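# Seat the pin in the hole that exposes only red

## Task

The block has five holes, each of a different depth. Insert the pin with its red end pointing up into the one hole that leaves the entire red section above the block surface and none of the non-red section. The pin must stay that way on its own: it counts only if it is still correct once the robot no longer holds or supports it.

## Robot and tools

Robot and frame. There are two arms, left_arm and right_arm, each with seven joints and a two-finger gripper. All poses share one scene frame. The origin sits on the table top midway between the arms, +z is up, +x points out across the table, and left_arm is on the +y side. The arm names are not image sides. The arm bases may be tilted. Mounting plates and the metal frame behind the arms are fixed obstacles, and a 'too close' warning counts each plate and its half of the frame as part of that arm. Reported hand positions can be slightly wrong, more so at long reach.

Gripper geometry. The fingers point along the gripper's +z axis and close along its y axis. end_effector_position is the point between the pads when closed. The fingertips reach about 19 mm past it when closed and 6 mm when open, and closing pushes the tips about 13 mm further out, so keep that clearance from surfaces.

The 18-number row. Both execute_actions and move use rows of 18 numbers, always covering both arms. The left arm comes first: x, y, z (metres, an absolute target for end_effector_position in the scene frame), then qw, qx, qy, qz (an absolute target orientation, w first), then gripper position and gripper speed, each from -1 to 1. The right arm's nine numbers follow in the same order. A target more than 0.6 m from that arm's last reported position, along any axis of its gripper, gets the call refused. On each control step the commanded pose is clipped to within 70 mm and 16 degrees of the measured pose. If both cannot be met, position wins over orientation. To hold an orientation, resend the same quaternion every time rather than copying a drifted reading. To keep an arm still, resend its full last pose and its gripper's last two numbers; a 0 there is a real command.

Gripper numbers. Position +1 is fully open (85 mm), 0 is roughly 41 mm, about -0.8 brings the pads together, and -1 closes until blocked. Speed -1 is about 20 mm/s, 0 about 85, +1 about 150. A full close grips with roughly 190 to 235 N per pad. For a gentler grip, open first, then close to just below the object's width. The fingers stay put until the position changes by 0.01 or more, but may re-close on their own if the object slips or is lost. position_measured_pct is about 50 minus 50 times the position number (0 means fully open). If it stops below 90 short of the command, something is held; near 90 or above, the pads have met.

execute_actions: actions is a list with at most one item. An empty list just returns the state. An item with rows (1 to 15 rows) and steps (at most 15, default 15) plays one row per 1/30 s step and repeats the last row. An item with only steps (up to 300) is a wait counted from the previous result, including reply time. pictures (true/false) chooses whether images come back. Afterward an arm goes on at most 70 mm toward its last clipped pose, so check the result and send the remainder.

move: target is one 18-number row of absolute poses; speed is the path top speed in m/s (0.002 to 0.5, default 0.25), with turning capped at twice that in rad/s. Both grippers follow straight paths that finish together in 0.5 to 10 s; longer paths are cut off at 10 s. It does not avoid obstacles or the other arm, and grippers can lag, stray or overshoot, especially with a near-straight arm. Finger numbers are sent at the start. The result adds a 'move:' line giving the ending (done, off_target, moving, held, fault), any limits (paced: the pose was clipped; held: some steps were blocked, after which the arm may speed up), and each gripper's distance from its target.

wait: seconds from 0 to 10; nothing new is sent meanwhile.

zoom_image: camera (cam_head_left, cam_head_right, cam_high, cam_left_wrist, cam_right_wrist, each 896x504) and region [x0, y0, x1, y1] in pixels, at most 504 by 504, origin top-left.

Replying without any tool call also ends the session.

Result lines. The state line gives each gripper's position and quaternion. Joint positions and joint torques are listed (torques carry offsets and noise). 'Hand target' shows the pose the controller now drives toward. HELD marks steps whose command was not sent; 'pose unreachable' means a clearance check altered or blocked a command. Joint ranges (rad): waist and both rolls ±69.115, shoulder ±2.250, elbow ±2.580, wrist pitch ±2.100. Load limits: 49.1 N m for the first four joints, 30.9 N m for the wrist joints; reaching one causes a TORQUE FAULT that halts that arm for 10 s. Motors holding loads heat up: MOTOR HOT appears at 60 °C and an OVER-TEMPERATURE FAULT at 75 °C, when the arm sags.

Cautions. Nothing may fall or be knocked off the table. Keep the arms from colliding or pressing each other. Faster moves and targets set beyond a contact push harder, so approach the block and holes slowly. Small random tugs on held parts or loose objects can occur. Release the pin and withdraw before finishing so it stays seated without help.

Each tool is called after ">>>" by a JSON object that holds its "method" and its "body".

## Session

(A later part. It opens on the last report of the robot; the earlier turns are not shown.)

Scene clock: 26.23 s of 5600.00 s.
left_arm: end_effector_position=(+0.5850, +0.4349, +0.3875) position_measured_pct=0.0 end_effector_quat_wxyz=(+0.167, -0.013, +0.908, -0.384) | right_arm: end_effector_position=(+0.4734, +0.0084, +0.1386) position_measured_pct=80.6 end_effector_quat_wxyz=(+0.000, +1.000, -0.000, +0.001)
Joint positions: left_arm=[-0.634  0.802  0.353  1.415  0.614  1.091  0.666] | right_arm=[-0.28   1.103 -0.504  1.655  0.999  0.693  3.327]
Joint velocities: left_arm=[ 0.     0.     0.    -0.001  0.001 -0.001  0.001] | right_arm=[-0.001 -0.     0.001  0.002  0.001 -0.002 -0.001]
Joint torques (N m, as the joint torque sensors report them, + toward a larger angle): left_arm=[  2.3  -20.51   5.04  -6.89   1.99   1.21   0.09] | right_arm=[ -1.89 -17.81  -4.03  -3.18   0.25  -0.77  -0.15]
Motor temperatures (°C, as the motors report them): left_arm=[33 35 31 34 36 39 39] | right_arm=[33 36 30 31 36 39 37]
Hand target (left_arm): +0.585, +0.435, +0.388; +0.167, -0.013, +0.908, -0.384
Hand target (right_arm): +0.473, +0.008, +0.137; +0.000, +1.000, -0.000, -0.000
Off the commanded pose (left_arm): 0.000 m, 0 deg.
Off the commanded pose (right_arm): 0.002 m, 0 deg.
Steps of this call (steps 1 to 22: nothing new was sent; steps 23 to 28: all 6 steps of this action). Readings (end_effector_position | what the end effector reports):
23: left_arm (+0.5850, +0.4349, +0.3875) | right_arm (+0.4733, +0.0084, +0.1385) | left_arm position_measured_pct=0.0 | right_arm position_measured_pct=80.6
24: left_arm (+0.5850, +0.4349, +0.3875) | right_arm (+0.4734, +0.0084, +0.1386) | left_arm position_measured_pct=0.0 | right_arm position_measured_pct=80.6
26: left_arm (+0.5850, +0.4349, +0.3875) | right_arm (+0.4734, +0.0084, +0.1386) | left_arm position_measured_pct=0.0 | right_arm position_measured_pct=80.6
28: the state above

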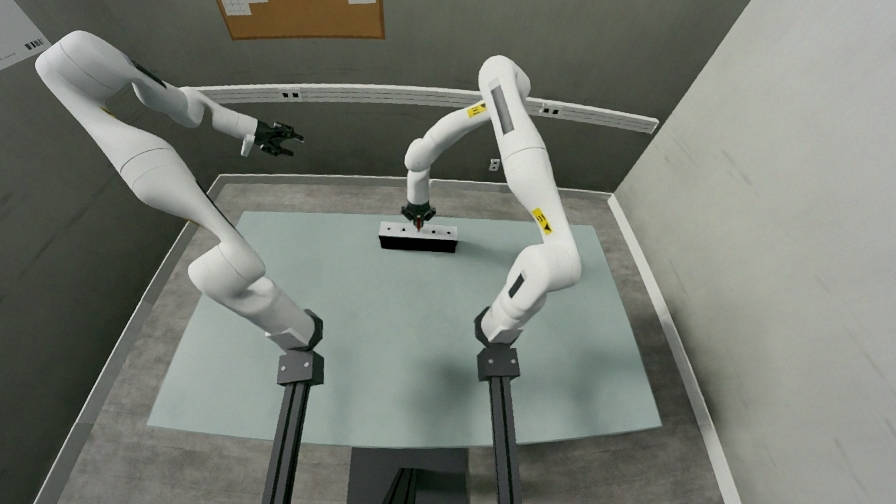

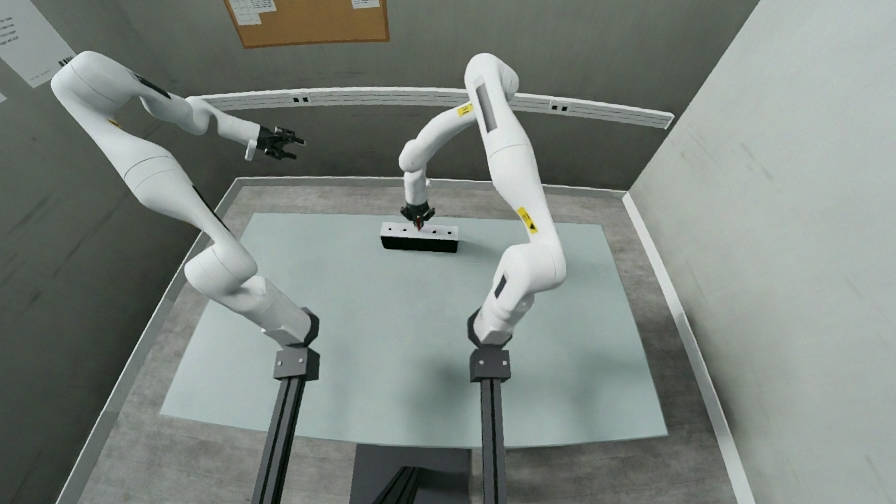

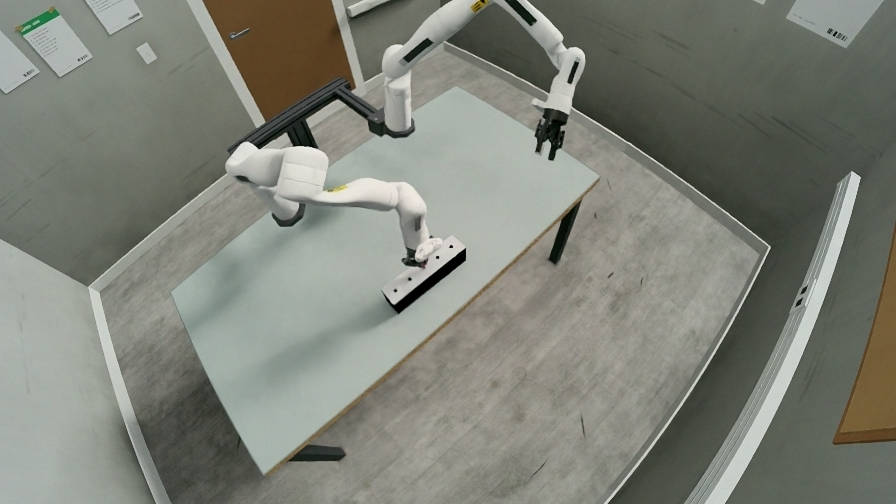

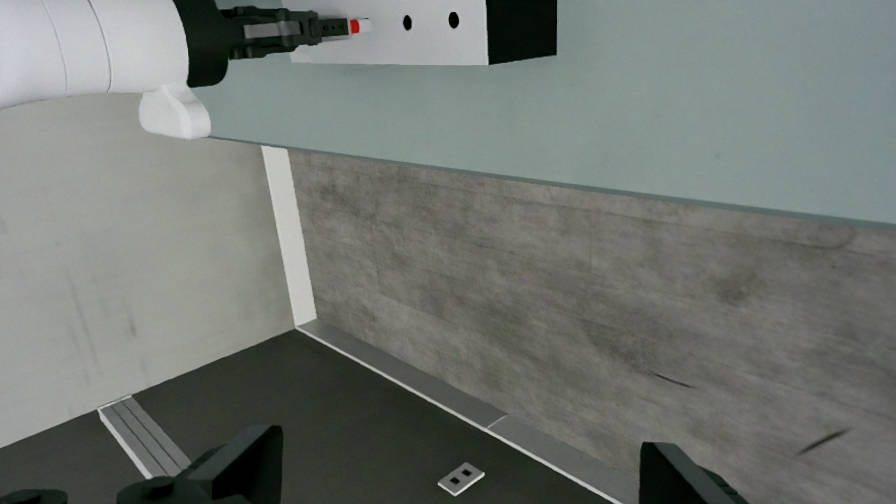

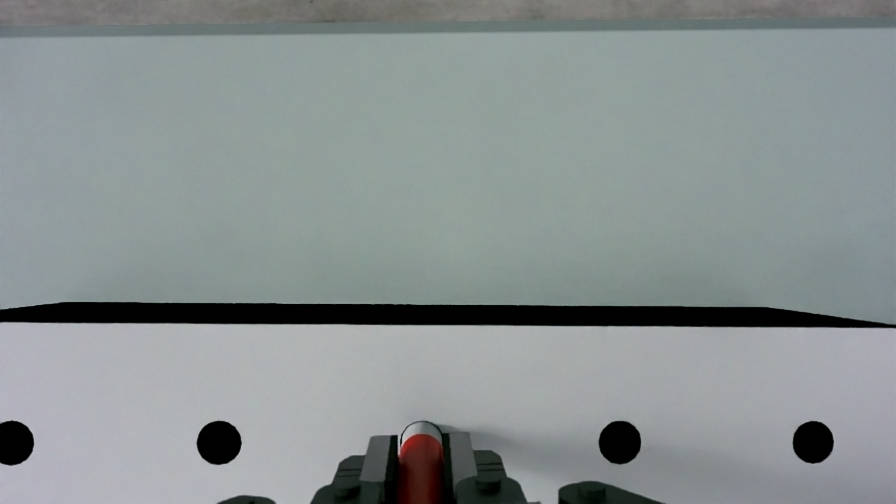

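>>> {"method": "move", "body": {"target": [0.585,0.4349,0.3875,0.167,-0.013,0.908,-0.384,1,0,0.4729,0.0085,0.195,0,1,0,0,-1,0], "speed": 0.07}}

>>> {"method": "move", "body": {"target": [0.585,0.4349,0.3875,0.167,-0.013,0.908,-0.384,1,0,0.4708,-0.0514,0.193,0,1,0,0,-1,0], "speed": 0.08}}

>>> {"method": "zoom_image", "body": {"camera": "cam_right_wrist", "region": [360,350,480,450]}}

Scene clock: 28.57 s of 5600.00 s.
left_arm: end_effector_position=(+0.5850, +0.4349, +0.3875) position_measured_pct=0.0 end_effector_quat_wxyz=(+0.167, -0.013, +0.908, -0.384) | right_arm: end_effector_position=(+0.4727, +0.0085, +0.1949) position_measured_pct=80.6 end_effector_quat_wxyz=(+0.000, +1.000, +0.000, -0.000)
Joint positions: left_arm=[-0.634  0.802  0.353  1.415  0.614  1.091  0.666] | right_arm=[-0.256  0.999 -0.571  1.675  0.915  0.782  3.384]
Joint velocities: left_arm=[-0.     0.001 -0.    -0.    -0.002  0.    -0.001] | right_arm=[ 0.002 -0.003  0.002  0.001 -0.     0.001  0.001]
Joint torques (N m, as the joint torque sensors report them, + toward a larger angle): left_arm=[  2.27 -20.51   4.95  -6.68   1.87   1.23   0.02] | right_arm=[ -2.11 -20.41  -4.89  -3.23  -0.09  -0.29  -0.01]
Motor temperatures (°C, as the motors report them): left_arm=[33 35 31 34 36 39 39] | right_arm=[33 36 30 31 36 39 37]
Hand target (left_arm): +0.585, +0.435, +0.388; +0.167, -0.013, +0.908, -0.384
Hand target (right_arm): +0.473, +0.008, +0.195; +0.000, +1.000, +0.000, -0.000
Off the commanded pose (left_arm): 0.000 m, 0 deg.
Off the commanded pose (right_arm): 0.000 m, 0 deg.
move: done

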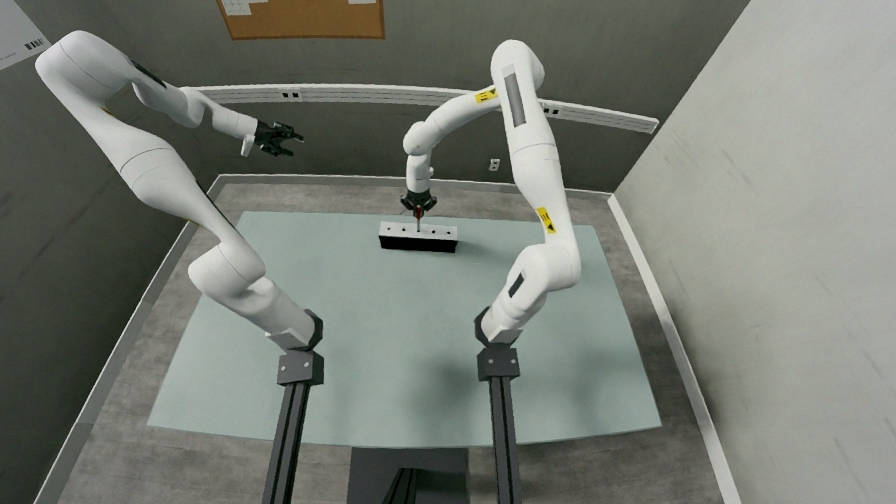

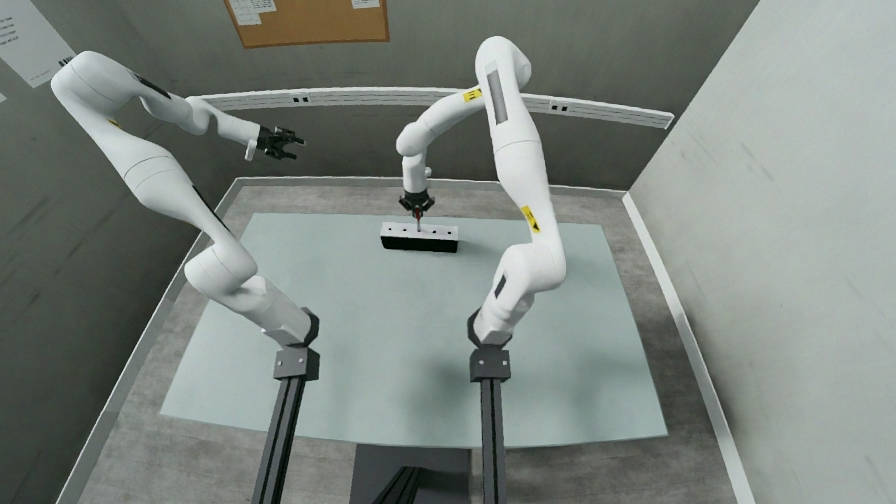

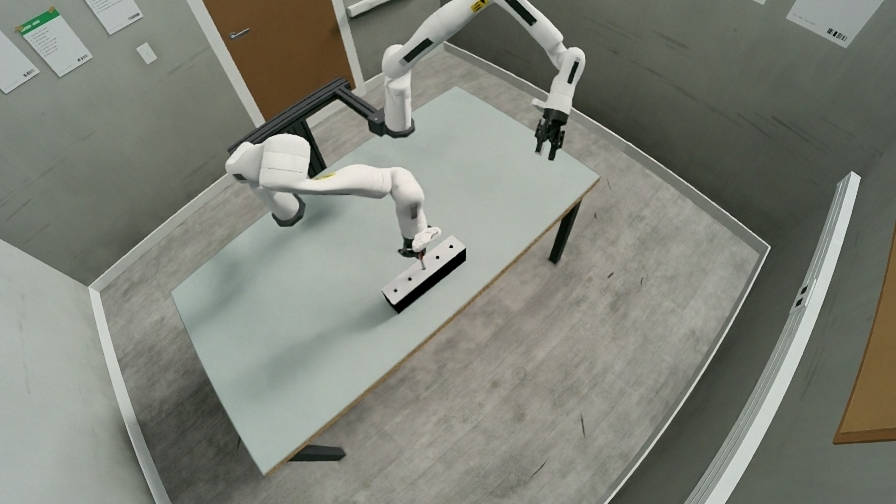

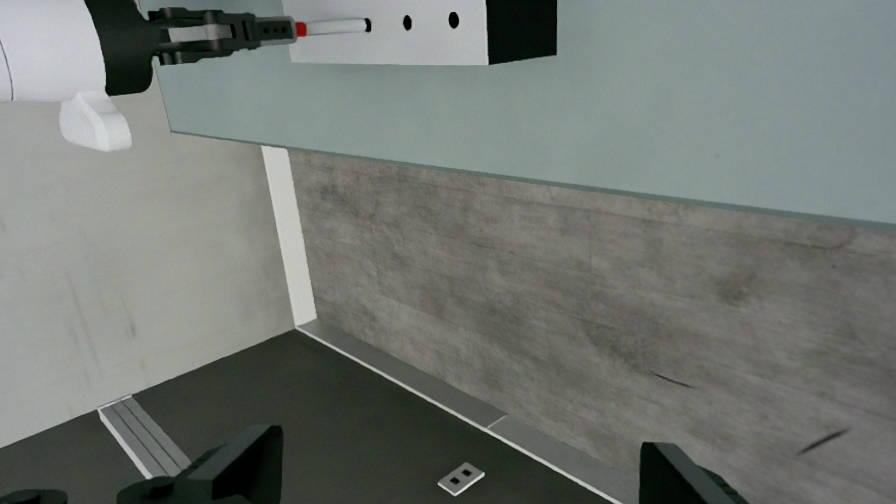

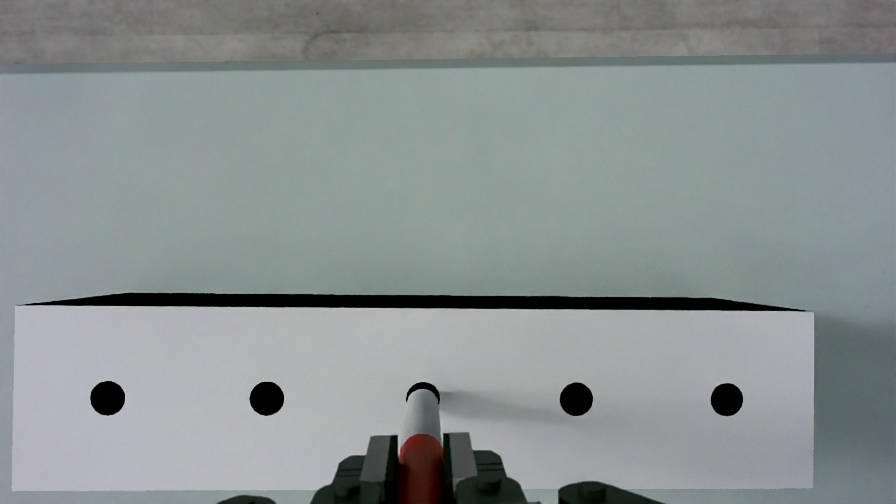

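Scene clock: 29.63 s of 5600.00 s.
left_arm: end_effector_position=(+0.5850, +0.4349, +0.3875) position_measured_pct=0.0 end_effector_quat_wxyz=(+0.167, -0.013, +0.908, -0.384) | right_arm: end_effector_position=(+0.4707, -0.0512, +0.1929) position_measured_pct=80.6 end_effector_quat_wxyz=(+0.000, +1.000, +0.000, +0.000)
Joint positions: left_arm=[-0.634  0.802  0.353  1.415  0.614  1.091  0.666] | right_arm=[-0.147  0.951 -0.551  1.788  0.954  0.71   3.417]
Joint velocities: left_arm=[ 0.    -0.001 -0.    -0.001  0.001 -0.001  0.001] | right_arm=[ 0.004 -0.002  0.001  0.001 -0.001 -0.001  0.002]
Joint torques (N m, as the joint torque sensors report them, + toward a larger angle): left_arm=[  2.1  -20.27   4.87  -6.83   1.71   1.19  -0.02] | right_arm=[ -1.64 -18.5   -4.54  -2.58  -0.22  -0.62   0.31]
Motor temperatures (°C, as the motors report them): left_arm=[33 35 31 34 36 39 39] | right_arm=[33 36 30 31 36 39 37]
Hand target (left_arm): +0.585, +0.435, +0.388; +0.167, -0.013, +0.908, -0.384
Hand target (right_arm): +0.471, -0.051, +0.193; +0.000, +1.000, -0.000, +0.000
Off the commanded pose (left_arm): 0.000 m, 0 deg.
Off the commanded pose (right_arm): 0.000 m, 0 deg.
move: done

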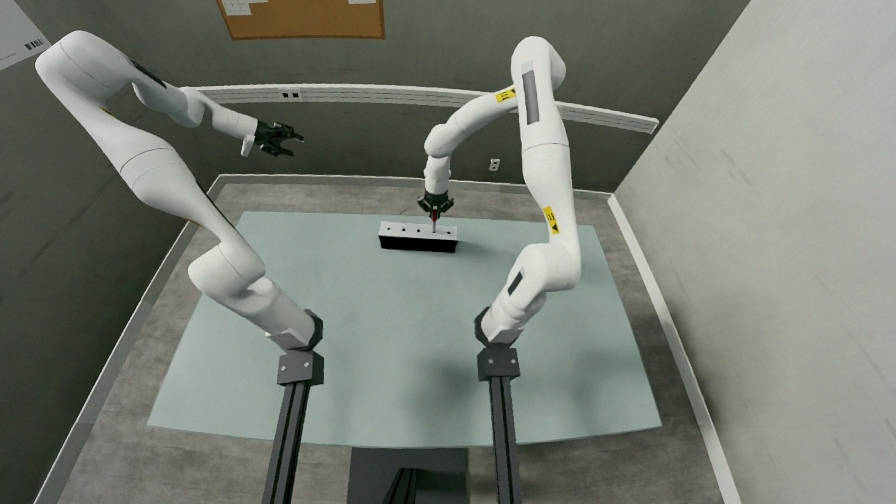

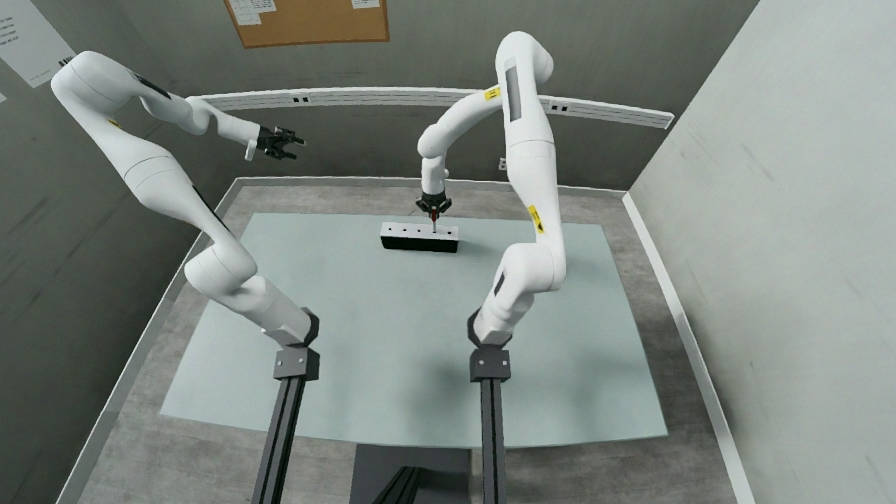

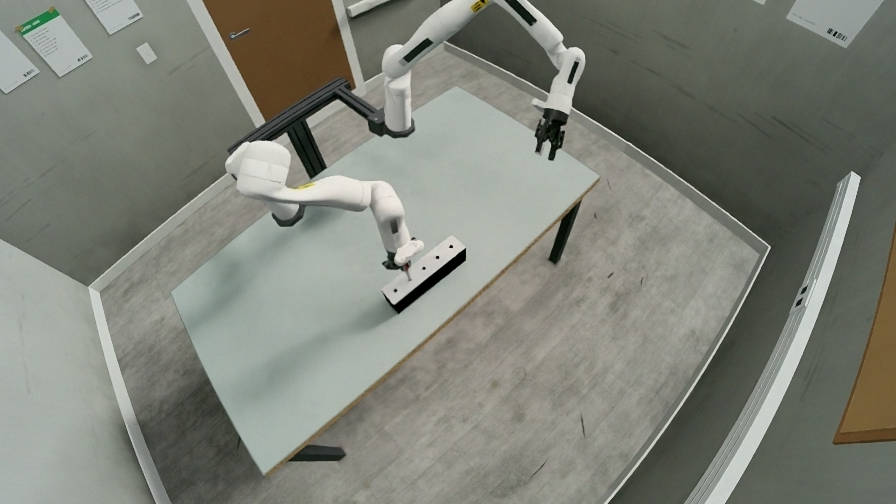

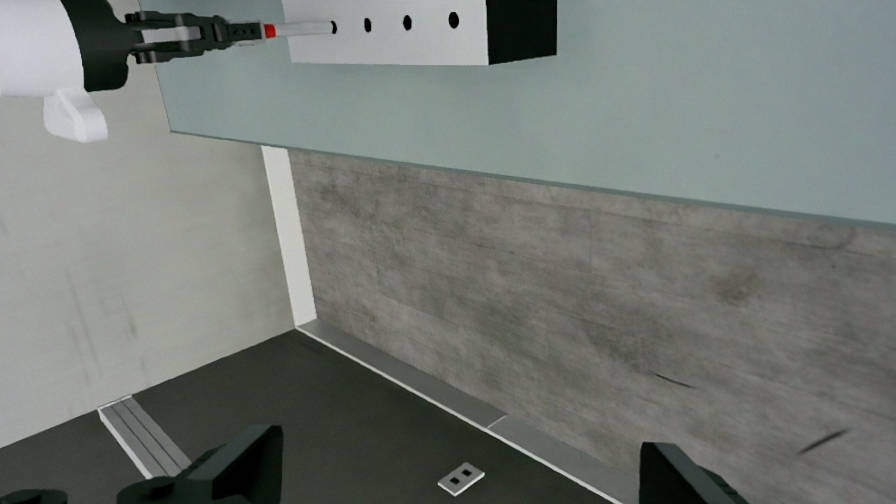

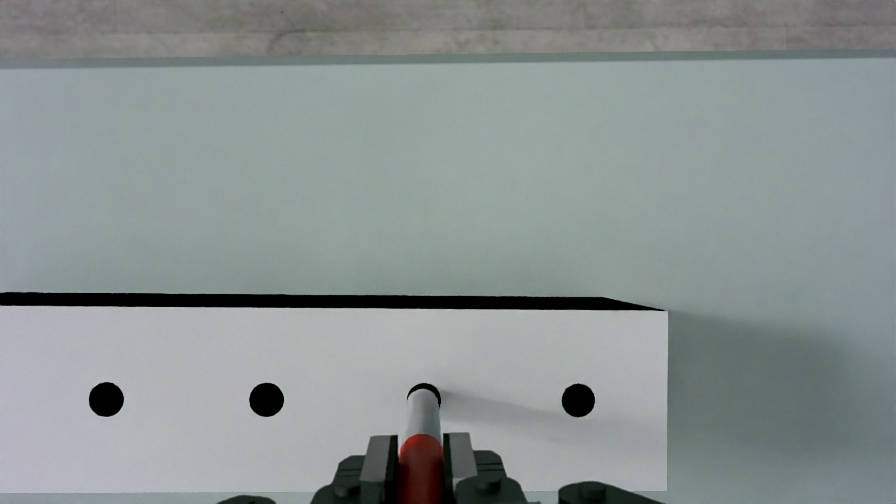

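Region (360, 350, 480, 450) of cam_right_wrist's 896x504 image, scaled by 4.200.

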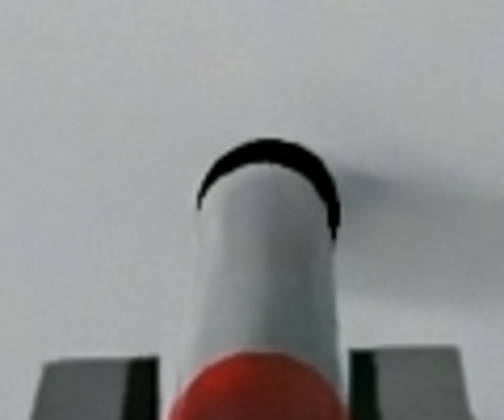

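>>> {"method": "move", "body": {"target": [0.585,0.4349,0.3875,0.167,-0.013,0.908,-0.384,1,0,0.4710,-0.0517,0.183,0,1,0,0,-1,0], "speed": 0.015}}

Scene clock: 33.77 s of 5600.00 s.
left_arm: end_effector_position=(+0.5850, +0.4349, +0.3875) position_measured_pct=0.0 end_effector_quat_wxyz=(+0.167, -0.013, +0.908, -0.384) | right_arm: end_effector_position=(+0.4711, -0.0517, +0.1831) position_measured_pct=80.6 end_effector_quat_wxyz=(+0.000, +1.000, -0.000, +0.000)
Joint positions: left_arm=[-0.634  0.802  0.353  1.415  0.614  1.091  0.666] | right_arm=[-0.151  0.969 -0.537  1.786  0.971  0.693  3.405]
Joint velocities: left_arm=[-0.     0.     0.     0.    -0.001 -0.001 -0.002] | right_arm=[-0.001  0.002  0.001 -0.     0.    -0.002  0.   ]
Joint torques (N m, as the joint torque sensors report them, + toward a larger angle): left_arm=[  2.2  -20.72   5.31  -6.83   1.79   1.31   0.07] | right_arm=[ -1.27 -19.06  -4.53  -2.58  -0.08  -0.22   0.33]
Motor temperatures (°C, as the motors report them): left_arm=[33 35 31 34 36 39 39] | right_arm=[33 36 30 31 36 39 37]
Hand target (left_arm): +0.585, +0.435, +0.388; +0.167, -0.013, +0.908, -0.384
Hand target (right_arm): +0.471, -0.052, +0.183; -0.000, +1.000, -0.000, +0.000
Off the commanded pose (left_arm): 0.000 m, 0 deg.
Off the commanded pose (right_arm): 0.000 m, 0 deg.
After step 90, 0.23 s passed at rest.
move: done

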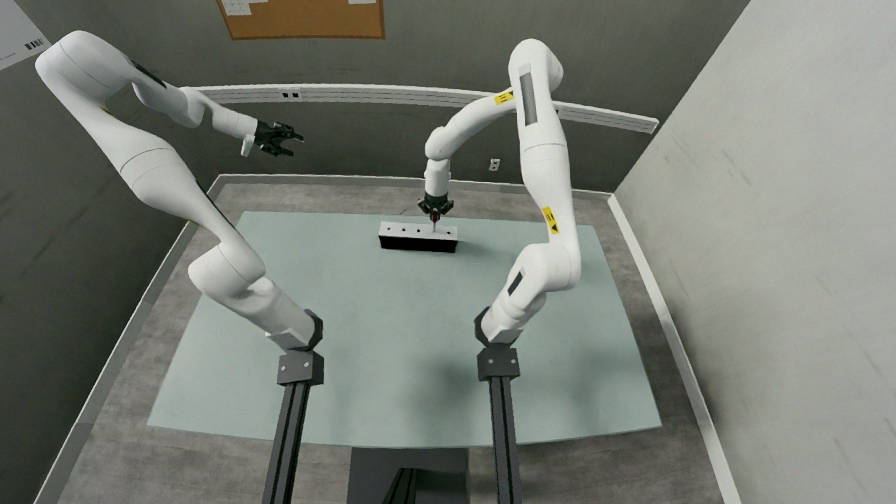

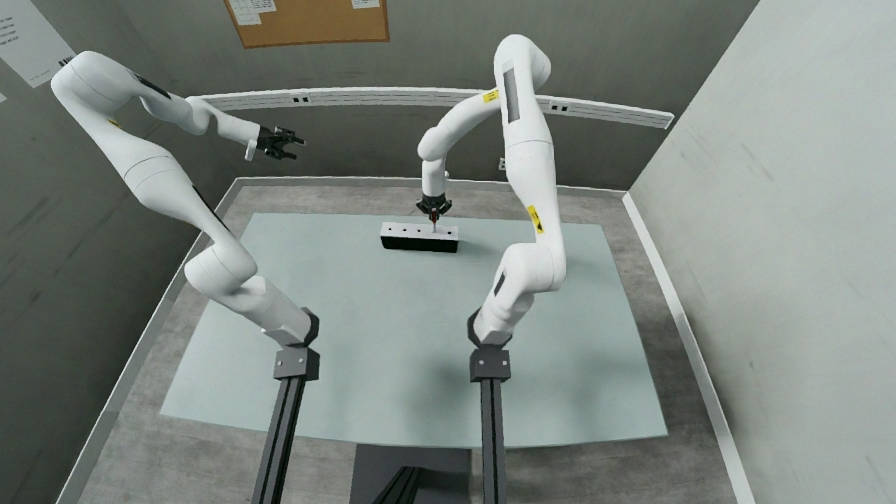

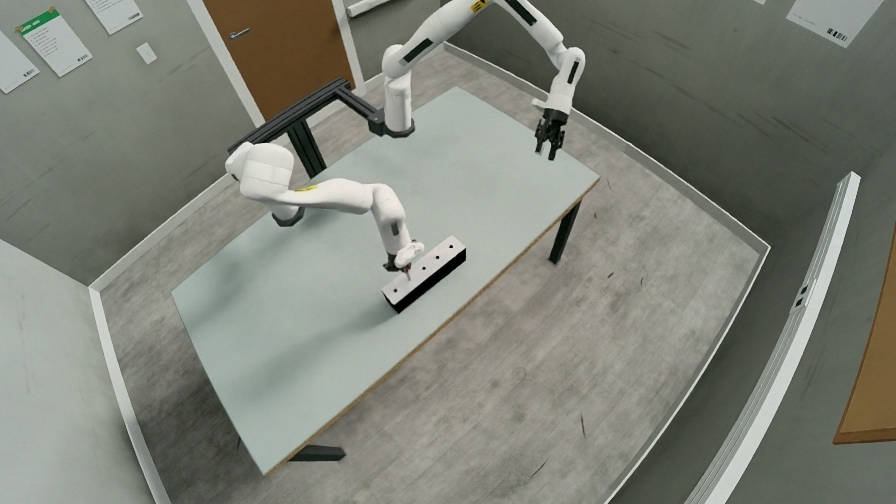

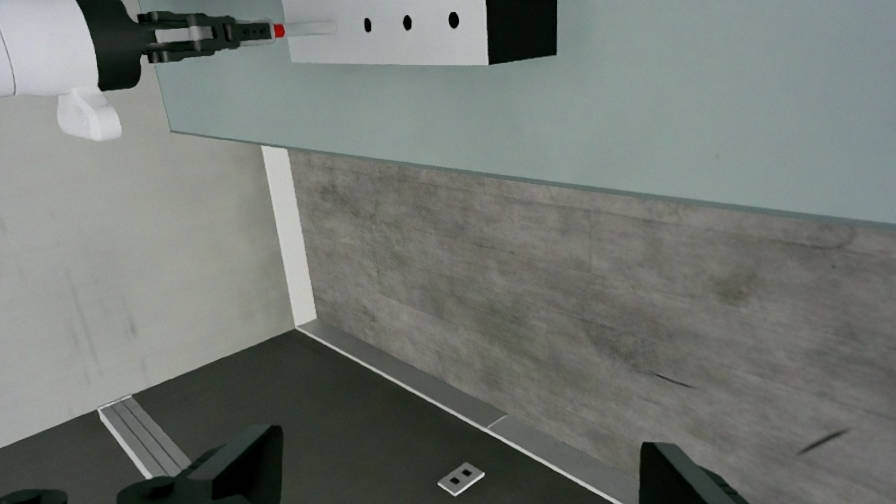

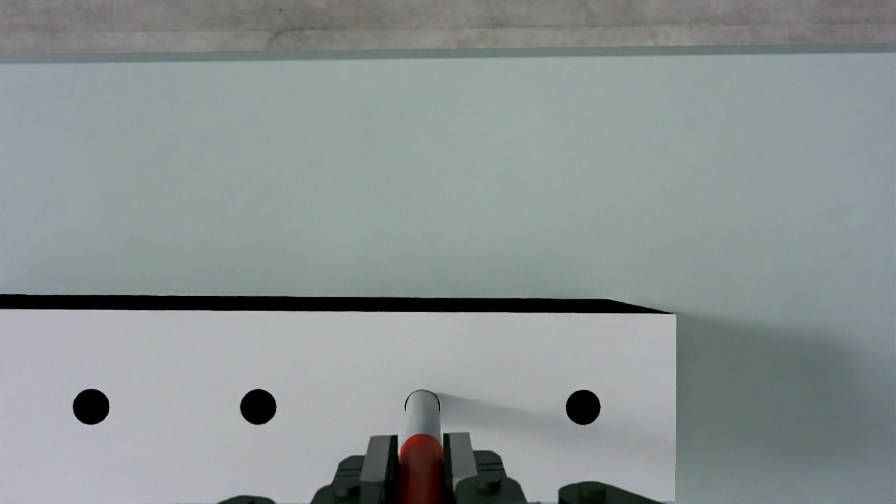

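>>> {"method": "execute_actions", "body": {"actions": [{"rows":[[0.585,0.4349,0.3875,0.167,-0.013,0.908,-0.384,1,0,0.4710,-0.0517,0.176,0,1,0,0,-1,0]],"steps":8}], "pictures": false}}

>>> {"method": "execute_actions", "body": {"actions": [{"rows":[[0.585,0.4349,0.3875,0.167,-0.013,0.908,-0.384,1,0,0.4710,-0.0517,0.170,0,1,0,0,-1,0]],"steps":8}], "pictures": false}}

>>> {"method": "execute_actions", "body": {"actions": [{"rows":[[0.585,0.4349,0.3875,0.167,-0.013,0.908,-0.384,1,0,0.4710,-0.0517,0.164,0,1,0,0,-1,0]],"steps":8}], "pictures": false}}

Scene clock: 35.77 s of 5600.00 s.
left_arm: end_effector_position=(+0.5850, +0.4349, +0.3875) position_measured_pct=0.0 end_effector_quat_wxyz=(+0.167, -0.013, +0.908, -0.384) | right_arm: end_effector_position=(+0.4712, -0.0518, +0.1762) position_measured_pct=80.6 end_effector_quat_wxyz=(-0.000, +1.000, -0.000, +0.000)
Joint positions: left_arm=[-0.634  0.802  0.353  1.415  0.614  1.091  0.666] | right_arm=[-0.155  0.982 -0.527  1.784  0.984  0.681  3.396]
Joint velocities: left_arm=[ 0.    -0.     0.     0.     0.002  0.002  0.002] | right_arm=[-0.002  0.007  0.003 -0.001  0.003 -0.002 -0.002]
Joint torques (N m, as the joint torque sensors report them, + toward a larger angle): left_arm=[  2.08 -20.65   5.05  -6.66   1.84   1.3    0.26] | right_arm=[ -1.03 -19.49  -4.59  -2.49  -0.19   0.3   -0.28]
Motor temperatures (°C, as the motors report them): left_arm=[33 35 31 34 36 39 39] | right_arm=[33 36 30 31 36 39 37]
Hand target (left_arm): +0.585, +0.435, +0.388; +0.167, -0.013, +0.908, -0.384
Hand target (right_arm): +0.471, -0.052, +0.176; +0.000, +1.000, -0.000, +0.000
Off the commanded pose (left_arm): 0.000 m, 0 deg.
Off the commanded pose (right_arm): 0.000 m, 0 deg.
Steps of this call (steps 1 to 52: nothing new was sent; steps 53 to 60: all 8 steps of this action). Readings (end_effector_position | what the end effector reports):
53: left_arm (+0.5850, +0.4349, +0.3875) | right_arm (+0.4709, -0.0516, +0.1825) | left_arm position_measured_pct=0.0 | right_arm position_measured_pct=80.6
54: left_arm (+0.5850, +0.4349, +0.3875) | right_arm (+0.4708, -0.0514, +0.1803) | left_arm position_measured_pct=0.0 | right_arm position_measured_pct=80.6
56: left_arm (+0.5850, +0.4349, +0.3875) | right_arm (+0.4711, -0.0519, +0.1771) | left_arm position_measured_pct=0.0 | right_arm position_measured_pct=80.6
60: the state above

Scene clock: 36.03 s of 5600.00 s.
left_arm: end_effector_position=(+0.5850, +0.4349, +0.3875) position_measured_pct=0.0 end_effector_quat_wxyz=(+0.167, -0.013, +0.908, -0.384) | right_arm: end_effector_position=(+0.4712, -0.0518, +0.1702) position_measured_pct=80.6 end_effector_quat_wxyz=(-0.000, +1.000, -0.000, +0.000)
Joint positions: left_arm=[-0.634  0.802  0.353  1.415  0.614  1.091  0.666] | right_arm=[-0.159  0.994 -0.519  1.782  0.995  0.671  3.388]
Joint velocities: left_arm=[ 0.    -0.    -0.    -0.     0.    -0.     0.001] | right_arm=[-0.001  0.005  0.002 -0.001  0.002 -0.002 -0.003]
Joint torques (N m, as the joint torque sensors report them, + toward a larger angle): left_arm=[  1.97 -20.54   5.14  -6.82   1.86   1.23   0.14] | right_arm=[ -1.08 -19.51  -4.73  -2.44  -0.67  -0.01  -0.21]
Motor temperatures (°C, as the motors report them): left_arm=[33 35 31 34 36 39 39] | right_arm=[33 36 30 31 36 39 37]
Hand target (left_arm): +0.585, +0.435, +0.388; +0.167, -0.013, +0.908, -0.384
Hand target (right_arm): +0.471, -0.052, +0.170; +0.000, +1.000, -0.000, +0.000
Off the commanded pose (left_arm): 0.000 m, 0 deg.
Off the commanded pose (right_arm): 0.000 m, 0 deg.
Steps of this call (steps 1 to 8: all 8 steps of this action). Readings (end_effector_position | what the end effector reports):
1: left_arm (+0.5850, +0.4349, +0.3875) | right_arm (+0.4710, -0.0517, +0.1756) | left_arm position_measured_pct=0.0 | right_arm position_measured_pct=80.6
2: left_arm (+0.5850, +0.4349, +0.3875) | right_arm (+0.4709, -0.0514, +0.1736) | left_arm position_measured_pct=0.0 | right_arm position_measured_pct=80.6
4: left_arm (+0.5850, +0.4349, +0.3875) | right_arm (+0.4711, -0.0519, +0.1709) | left_arm position_measured_pct=0.0 | right_arm position_measured_pct=80.6
8: the state above

Scene clock: 36.30 s of 5600.00 s.
left_arm: end_effector_position=(+0.5850, +0.4349, +0.3875) position_measured_pct=0.0 end_effector_quat_wxyz=(+0.167, -0.013, +0.908, -0.384) | right_arm: end_effector_position=(+0.4712, -0.0518, +0.1642) position_measured_pct=80.6 end_effector_quat_wxyz=(-0.000, +1.000, -0.000, +0.000)
Joint positions: left_arm=[-0.634  0.802  0.353  1.415  0.614  1.091  0.666] | right_arm=[-0.163  1.006 -0.511  1.78   1.005  0.661  3.38 ]
Joint velocities: left_arm=[-0.    -0.     0.    -0.    -0.    -0.002 -0.   ] | right_arm=[-0.003  0.004  0.002 -0.     0.002 -0.002 -0.002]
Joint torques (N m, as the joint torque sensors report them, + toward a larger angle): left_arm=[  2.27 -20.63   4.95  -6.78   1.75   1.26   0.12] | right_arm=[ -1.3  -18.89  -4.19  -2.47  -0.2   -0.45  -0.23]
Motor temperatures (°C, as the motors report them): left_arm=[33 35 31 34 36 39 39] | right_arm=[33 36 30 31 36 39 37]
Hand target (left_arm): +0.585, +0.435, +0.388; +0.167, -0.013, +0.908, -0.384
Hand target (right_arm): +0.471, -0.052, +0.164; +0.000, +1.000, -0.000, +0.000
Off the commanded pose (left_arm): 0.000 m, 0 deg.
Off the commanded pose (right_arm): 0.000 m, 0 deg.
Steps of this call (steps 1 to 8: all 8 steps of this action). Readings (end_effector_position | what the end effector reports):
1: left_arm (+0.5850, +0.4349, +0.3875) | right_arm (+0.4710, -0.0517, +0.1696) | left_arm position_measured_pct=0.0 | right_arm position_measured_pct=80.6
2: left_arm (+0.5850, +0.4349, +0.3875) | right_arm (+0.4709, -0.0514, +0.1676) | left_arm position_measured_pct=0.0 | right_arm position_measured_pct=80.6
4: left_arm (+0.5850, +0.4349, +0.3875) | right_arm (+0.4711, -0.0519, +0.1649) | left_arm position_measured_pct=0.0 | right_arm position_measured_pct=80.6
8: the state above

>>> {"method": "execute_actions", "body": {"actions": [{"rows":[[0.585,0.4349,0.3875,0.167,-0.013,0.908,-0.384,1,0,0.4710,-0.0517,0.158,0,1,0,0,-1,0]],"steps":8}], "pictures": false}}

Scene clock: 37.53 s of 5600.00 s.
left_arm: end_effector_position=(+0.5850, +0.4349, +0.3875) position_measured_pct=0.0 end_effector_quat_wxyz=(+0.167, -0.013, +0.908, -0.384) | right_arm: end_effector_position=(+0.4712, -0.0518, +0.1582) position_measured_pct=80.6 end_effector_quat_wxyz=(+0.000, +1.000, -0.000, +0.000)
Joint positions: left_arm=[-0.634  0.802  0.353  1.415  0.614  1.091  0.666] | right_arm=[-0.166  1.017 -0.502  1.778  1.016  0.651  3.372]
Joint velocities: left_arm=[ 0.    -0.001  0.     0.    -0.001 -0.001  0.001] | right_arm=[-0.002  0.005  0.002 -0.     0.002 -0.003 -0.001]
Joint torques (N m, as the joint torque sensors report them, + toward a larger angle): left_arm=[  2.1  -20.71   5.14  -6.46   1.9    1.31   0.04] | right_arm=[ -1.49 -19.72  -4.73  -2.4    0.12  -0.21   0.32]
Motor temperatures (°C, as the motors report them): left_arm=[33 35 31 34 36 39 39] | right_arm=[33 36 30 31 36 39 37]
Hand target (left_arm): +0.585, +0.435, +0.388; +0.167, -0.013, +0.908, -0.384
Hand target (right_arm): +0.471, -0.052, +0.158; +0.000, +1.000, -0.000, +0.000
Off the commanded pose (left_arm): 0.000 m, 0 deg.
Off the commanded pose (right_arm): 0.000 m, 0 deg.
Steps of this call (steps 1 to 29: nothing new was sent; steps 30 to 37: all 8 steps of this action). Readings (end_effector_position | what the end effector reports):
30: left_arm (+0.5850, +0.4349, +0.3875) | right_arm (+0.4708, -0.0516, +0.1635) | left_arm position_measured_pct=0.0 | right_arm position_measured_pct=80.6
31: left_arm (+0.5850, +0.4349, +0.3875) | right_arm (+0.4709, -0.0514, +0.1615) | left_arm position_measured_pct=0.0 | right_arm position_measured_pct=80.6
33: left_arm (+0.5850, +0.4349, +0.3875) | right_arm (+0.4711, -0.0519, +0.1589) | left_arm position_measured_pct=0.0 | right_arm position_measured_pct=80.6
37: the state above

>>> {"method": "execute_actions", "body": {"actions": [{"rows":[[0.585,0.4349,0.3875,0.167,-0.013,0.908,-0.384,1,0,0.4710,-0.0517,0.152,0,1,0,0,-1,0]],"steps":8}], "pictures": false}}

Scene clock: 38.47 s of 5600.00 s.
left_arm: end_effector_position=(+0.5850, +0.4349, +0.3875) position_measured_pct=0.0 end_effector_quat_wxyz=(+0.167, -0.013, +0.908, -0.384) | right_arm: end_effector_position=(+0.4712, -0.0518, +0.1522) position_measured_pct=80.6 end_effector_quat_wxyz=(-0.000, +1.000, -0.000, +0.000)
Joint positions: left_arm=[-0.634  0.802  0.353  1.415  0.614  1.091  0.666] | right_arm=[-0.17   1.029 -0.494  1.775  1.027  0.642  3.364]
Joint velocities: left_arm=[ 0.    -0.001 -0.     0.    -0.001  0.001  0.   ] | right_arm=[-0.003  0.008  0.003 -0.001  0.002 -0.003 -0.002]
Joint torques (N m, as the joint torque sensors report them, + toward a larger angle): left_arm=[  2.19 -20.3    4.89  -6.74   1.82   1.21   0.01] | right_arm=[ -1.67 -19.66  -4.46  -2.06  -0.28  -0.4    0.21]
Motor temperatures (°C, as the motors report them): left_arm=[33 35 31 34 36 39 39] | right_arm=[33 36 30 31 36 39 37]
Hand target (left_arm): +0.585, +0.435, +0.388; +0.167, -0.013, +0.908, -0.384
Hand target (right_arm): +0.471, -0.052, +0.152; +0.000, +1.000, -0.000, +0.000
Off the commanded pose (left_arm): 0.000 m, 0 deg.
Off the commanded pose (right_arm): 0.000 m, 0 deg.
Steps of this call (steps 1 to 20: nothing new was sent; steps 21 to 28: all 8 steps of this action). Readings (end_effector_position | what the end effector reports):
21: left_arm (+0.5850, +0.4349, +0.3875) | right_arm (+0.4708, -0.0516, +0.1575) | left_arm position_measured_pct=0.0 | right_arm position_measured_pct=80.6
22: left_arm (+0.5850, +0.4349, +0.3875) | right_arm (+0.4709, -0.0514, +0.1555) | left_arm position_measured_pct=0.0 | right_arm position_measured_pct=80.6
24: left_arm (+0.5850, +0.4349, +0.3875) | right_arm (+0.4711, -0.0519, +0.1529) | left_arm position_measured_pct=0.0 | right_arm position_measured_pct=80.6
28: the state above

>>> {"method": "execute_actions", "body": {"actions": [{"rows":[[0.585,0.4349,0.3875,0.167,-0.013,0.908,-0.384,1,0,0.4710,-0.0517,0.147,0,1,0,0,-1,0]],"steps":8}], "pictures": false}}

Scene clock: 39.67 s of 5600.00 s.
left_arm: end_effector_position=(+0.5850, +0.4349, +0.3875) position_measured_pct=0.0 end_effector_quat_wxyz=(+0.167, -0.013, +0.908, -0.384) | right_arm: end_effector_position=(+0.4712, -0.0518, +0.1472) position_measured_pct=80.6 end_effector_quat_wxyz=(+0.000, +1.000, -0.000, +0.000)
Joint positions: left_arm=[-0.634  0.802  0.353  1.415  0.614  1.091  0.666] | right_arm=[-0.173  1.039 -0.487  1.773  1.035  0.633  3.357]
Joint velocities: left_arm=[ 0.    -0.     0.    -0.    -0.001  0.001 -0.   ] | right_arm=[-0.003  0.004 -0.     0.     0.002 -0.003 -0.001]
Joint torques (N m, as the joint torque sensors report them, + toward a larger angle): left_arm=[  2.25 -20.63   5.03  -6.55   1.8    1.19   0.11] | right_arm=[ -1.34 -19.61  -4.85  -1.88   0.05  -0.36  -0.23]
Motor temperatures (°C, as the motors report them): left_arm=[33 35 31 34 36 39 39] | right_arm=[33 36 30 31 36 39 37]
Hand target (left_arm): +0.585, +0.435, +0.388; +0.167, -0.013, +0.908, -0.384
Hand target (right_arm): +0.471, -0.052, +0.147; +0.000, +1.000, -0.000, +0.000
Off the commanded pose (left_arm): 0.000 m, 0 deg.
Off the commanded pose (right_arm): 0.000 m, 0 deg.
Steps of this call (steps 1 to 28: nothing new was sent; steps 29 to 36: all 8 steps of this action). Readings (end_effector_position | what the end effector reports):
29: left_arm (+0.5850, +0.4349, +0.3875) | right_arm (+0.4708, -0.0516, +0.1515) | left_arm position_measured_pct=0.0 | right_arm position_measured_pct=80.6
30: left_arm (+0.5850, +0.4349, +0.3875) | right_arm (+0.4709, -0.0515, +0.1498) | left_arm position_measured_pct=0.0 | right_arm position_measured_pct=80.6
32: left_arm (+0.5850, +0.4349, +0.3875) | right_arm (+0.4711, -0.0519, +0.1477) | left_arm position_measured_pct=0.0 | right_arm position_measured_pct=80.6
36: the state above

>>> {"method": "execute_actions", "body": {"actions": [{"rows":[[0.585,0.4349,0.3875,0.167,-0.013,0.908,-0.384,1,0,0.4710,-0.0517,0.141,0,1,0,0,-1,0]],"steps":8}], "pictures": false}}

Scene clock: 41.30 s of 5600.00 s.
left_arm: end_effector_position=(+0.5850, +0.4349, +0.3875) position_measured_pct=0.0 end_effector_quat_wxyz=(+0.167, -0.013, +0.908, -0.384) | right_arm: end_effector_position=(+0.4712, -0.0518, +0.1412) position_measured_pct=80.6 end_effector_quat_wxyz=(-0.000, +1.000, -0.000, +0.000)
Joint positions: left_arm=[-0.634  0.802  0.353  1.415  0.614  1.091  0.666] | right_arm=[-0.176  1.051 -0.478  1.77   1.046  0.624  3.349]
Joint velocities: left_arm=[ 0.     0.001  0.    -0.     0.     0.    -0.001] | right_arm=[-0.003  0.006  0.002 -0.     0.002 -0.003 -0.002]
Joint torques (N m, as the joint torque sensors report them, + toward a larger angle): left_arm=[  2.2  -20.55   4.96  -6.83   1.89   1.21   0.13] | right_arm=[ -1.13 -20.1   -4.64  -2.2   -0.19  -0.49  -0.21]
Motor temperatures (°C, as the motors report them): left_arm=[33 36 31 34 36 39 39] | right_arm=[33 36 30 31 36 39 37]
Hand target (left_arm): +0.585, +0.435, +0.388; +0.167, -0.013, +0.908, -0.384
Hand target (right_arm): +0.471, -0.052, +0.141; +0.000, +1.000, -0.000, +0.000
Off the commanded pose (left_arm): 0.000 m, 0 deg.
Off the commanded pose (right_arm): 0.000 m, 0 deg.
Steps of this call (steps 1 to 41: nothing new was sent; steps 42 to 49: all 8 steps of this action). Readings (end_effector_position | what the end effector reports):
42: left_arm (+0.5850, +0.4349, +0.3875) | right_arm (+0.4708, -0.0516, +0.1465) | left_arm position_measured_pct=0.0 | right_arm position_measured_pct=80.6
43: left_arm (+0.5850, +0.4349, +0.3875) | right_arm (+0.4709, -0.0515, +0.1445) | left_arm position_measured_pct=0.0 | right_arm position_measured_pct=80.6
45: left_arm (+0.5850, +0.4349, +0.3875) | right_arm (+0.4712, -0.0519, +0.1419) | left_arm position_measured_pct=0.0 | right_arm position_measured_pct=80.6
49: the state above

>>> {"method": "execute_actions", "body": {"actions": [{"rows":[[0.585,0.4349,0.3875,0.167,-0.013,0.908,-0.384,1,0,0.4710,-0.0517,0.134,0,1,0,0,-1,0]],"steps":8}], "pictures": false}}

>>> {"method": "execute_actions", "body": {"actions": [{"rows":[[0.585,0.4349,0.3875,0.167,-0.013,0.908,-0.384,1,0,0.4710,-0.0517,0.130,0,1,0,0,-1,0]],"steps":8}], "pictures": false}}

Scene clock: 43.07 s of 5600.00 s.
left_arm: end_effector_position=(+0.5850, +0.4349, +0.3875) position_measured_pct=0.0 end_effector_quat_wxyz=(+0.167, -0.013, +0.908, -0.384) | right_arm: end_effector_position=(+0.4712, -0.0518, +0.1342) position_measured_pct=80.6 end_effector_quat_wxyz=(-0.000, +1.000, -0.000, +0.000)
Joint positions: left_arm=[-0.634  0.802  0.353  1.415  0.614  1.091  0.666] | right_arm=[-0.18   1.065 -0.469  1.766  1.058  0.613  3.34 ]
Joint velocities: left_arm=[-0.    -0.    -0.    -0.001 -0.     0.     0.003] | right_arm=[-0.001  0.006  0.003 -0.     0.003 -0.003 -0.002]
Joint torques (N m, as the joint torque sensors report them, + toward a larger angle): left_arm=[  2.05 -20.39   4.91  -6.92   1.85   1.22   0.06] | right_arm=[ -1.42 -19.82  -3.97  -1.66  -0.33  -0.29  -0.1 ]
Motor temperatures (°C, as the motors report them): left_arm=[33 36 31 34 36 39 39] | right_arm=[33 36 30 31 36 39 37]
Hand target (left_arm): +0.585, +0.435, +0.388; +0.167, -0.013, +0.908, -0.384
Hand target (right_arm): +0.471, -0.052, +0.134; +0.000, +1.000, -0.000, +0.000
Off the commanded pose (left_arm): 0.000 m, 0 deg.
Off the commanded pose (right_arm): 0.000 m, 0 deg.
Steps of this call (steps 1 to 45: nothing new was sent; steps 46 to 53: all 8 steps of this action). Readings (end_effector_position | what the end effector reports):
46: left_arm (+0.5850, +0.4349, +0.3875) | right_arm (+0.4708, -0.0516, +0.1405) | left_arm position_measured_pct=0.0 | right_arm position_measured_pct=80.6
47: left_arm (+0.5850, +0.4349, +0.3875) | right_arm (+0.4709, -0.0514, +0.1383) | left_arm position_measured_pct=0.0 | right_arm position_measured_pct=80.6
49: left_arm (+0.5850, +0.4349, +0.3875) | right_arm (+0.4712, -0.0519, +0.1351) | left_arm position_measured_pct=0.0 | right_arm position_measured_pct=80.6
53: the state above

Scene clock: 43.33 s of 5600.00 s.
left_arm: end_effector_position=(+0.5850, +0.4349, +0.3875) position_measured_pct=0.0 end_effector_quat_wxyz=(+0.167, -0.013, +0.908, -0.384) | right_arm: end_effector_position=(+0.4711, -0.0518, +0.1301) position_measured_pct=80.6 end_effector_quat_wxyz=(+0.000, +1.000, -0.000, +0.000)
Joint positions: left_arm=[-0.634  0.802  0.353  1.415  0.614  1.091  0.666] | right_arm=[-0.183  1.073 -0.463  1.764  1.065  0.607  3.335]
Joint velocities: left_arm=[-0.    -0.002  0.    -0.001  0.002 -0.     0.002] | right_arm=[ 0.002  0.004 -0.001 -0.     0.001 -0.002 -0.001]
Joint torques (N m, as the joint torque sensors report them, + toward a larger angle): left_arm=[  2.31 -20.35   4.83  -6.7    1.88   1.28   0.02] | right_arm=[ -0.55 -19.77  -4.63  -1.73  -0.5   -0.12  -0.04]
Motor temperatures (°C, as the motors report them): left_arm=[33 36 31 34 36 39 39] | right_arm=[33 36 30 31 36 39 37]
Hand target (left_arm): +0.585, +0.435, +0.388; +0.167, -0.013, +0.908, -0.384
Hand target (right_arm): +0.471, -0.052, +0.130; +0.000, +1.000, -0.000, +0.000
Off the commanded pose (left_arm): 0.000 m, 0 deg.
Off the commanded pose (right_arm): 0.000 m, 0 deg.
Steps of this call (steps 1 to 8: all 8 steps of this action). Readings (end_effector_position | what the end effector reports):
1: left_arm (+0.5850, +0.4349, +0.3875) | right_arm (+0.4710, -0.0517, +0.1337) | left_arm position_measured_pct=0.0 | right_arm position_measured_pct=80.6
2: left_arm (+0.5850, +0.4349, +0.3875) | right_arm (+0.4710, -0.0515, +0.1322) | left_arm position_measured_pct=0.0 | right_arm position_measured_pct=80.6
4: left_arm (+0.5850, +0.4349, +0.3875) | right_arm (+0.4711, -0.0519, +0.1306) | left_arm position_measured_pct=0.0 | right_arm position_measured_pct=80.6
8: the state above


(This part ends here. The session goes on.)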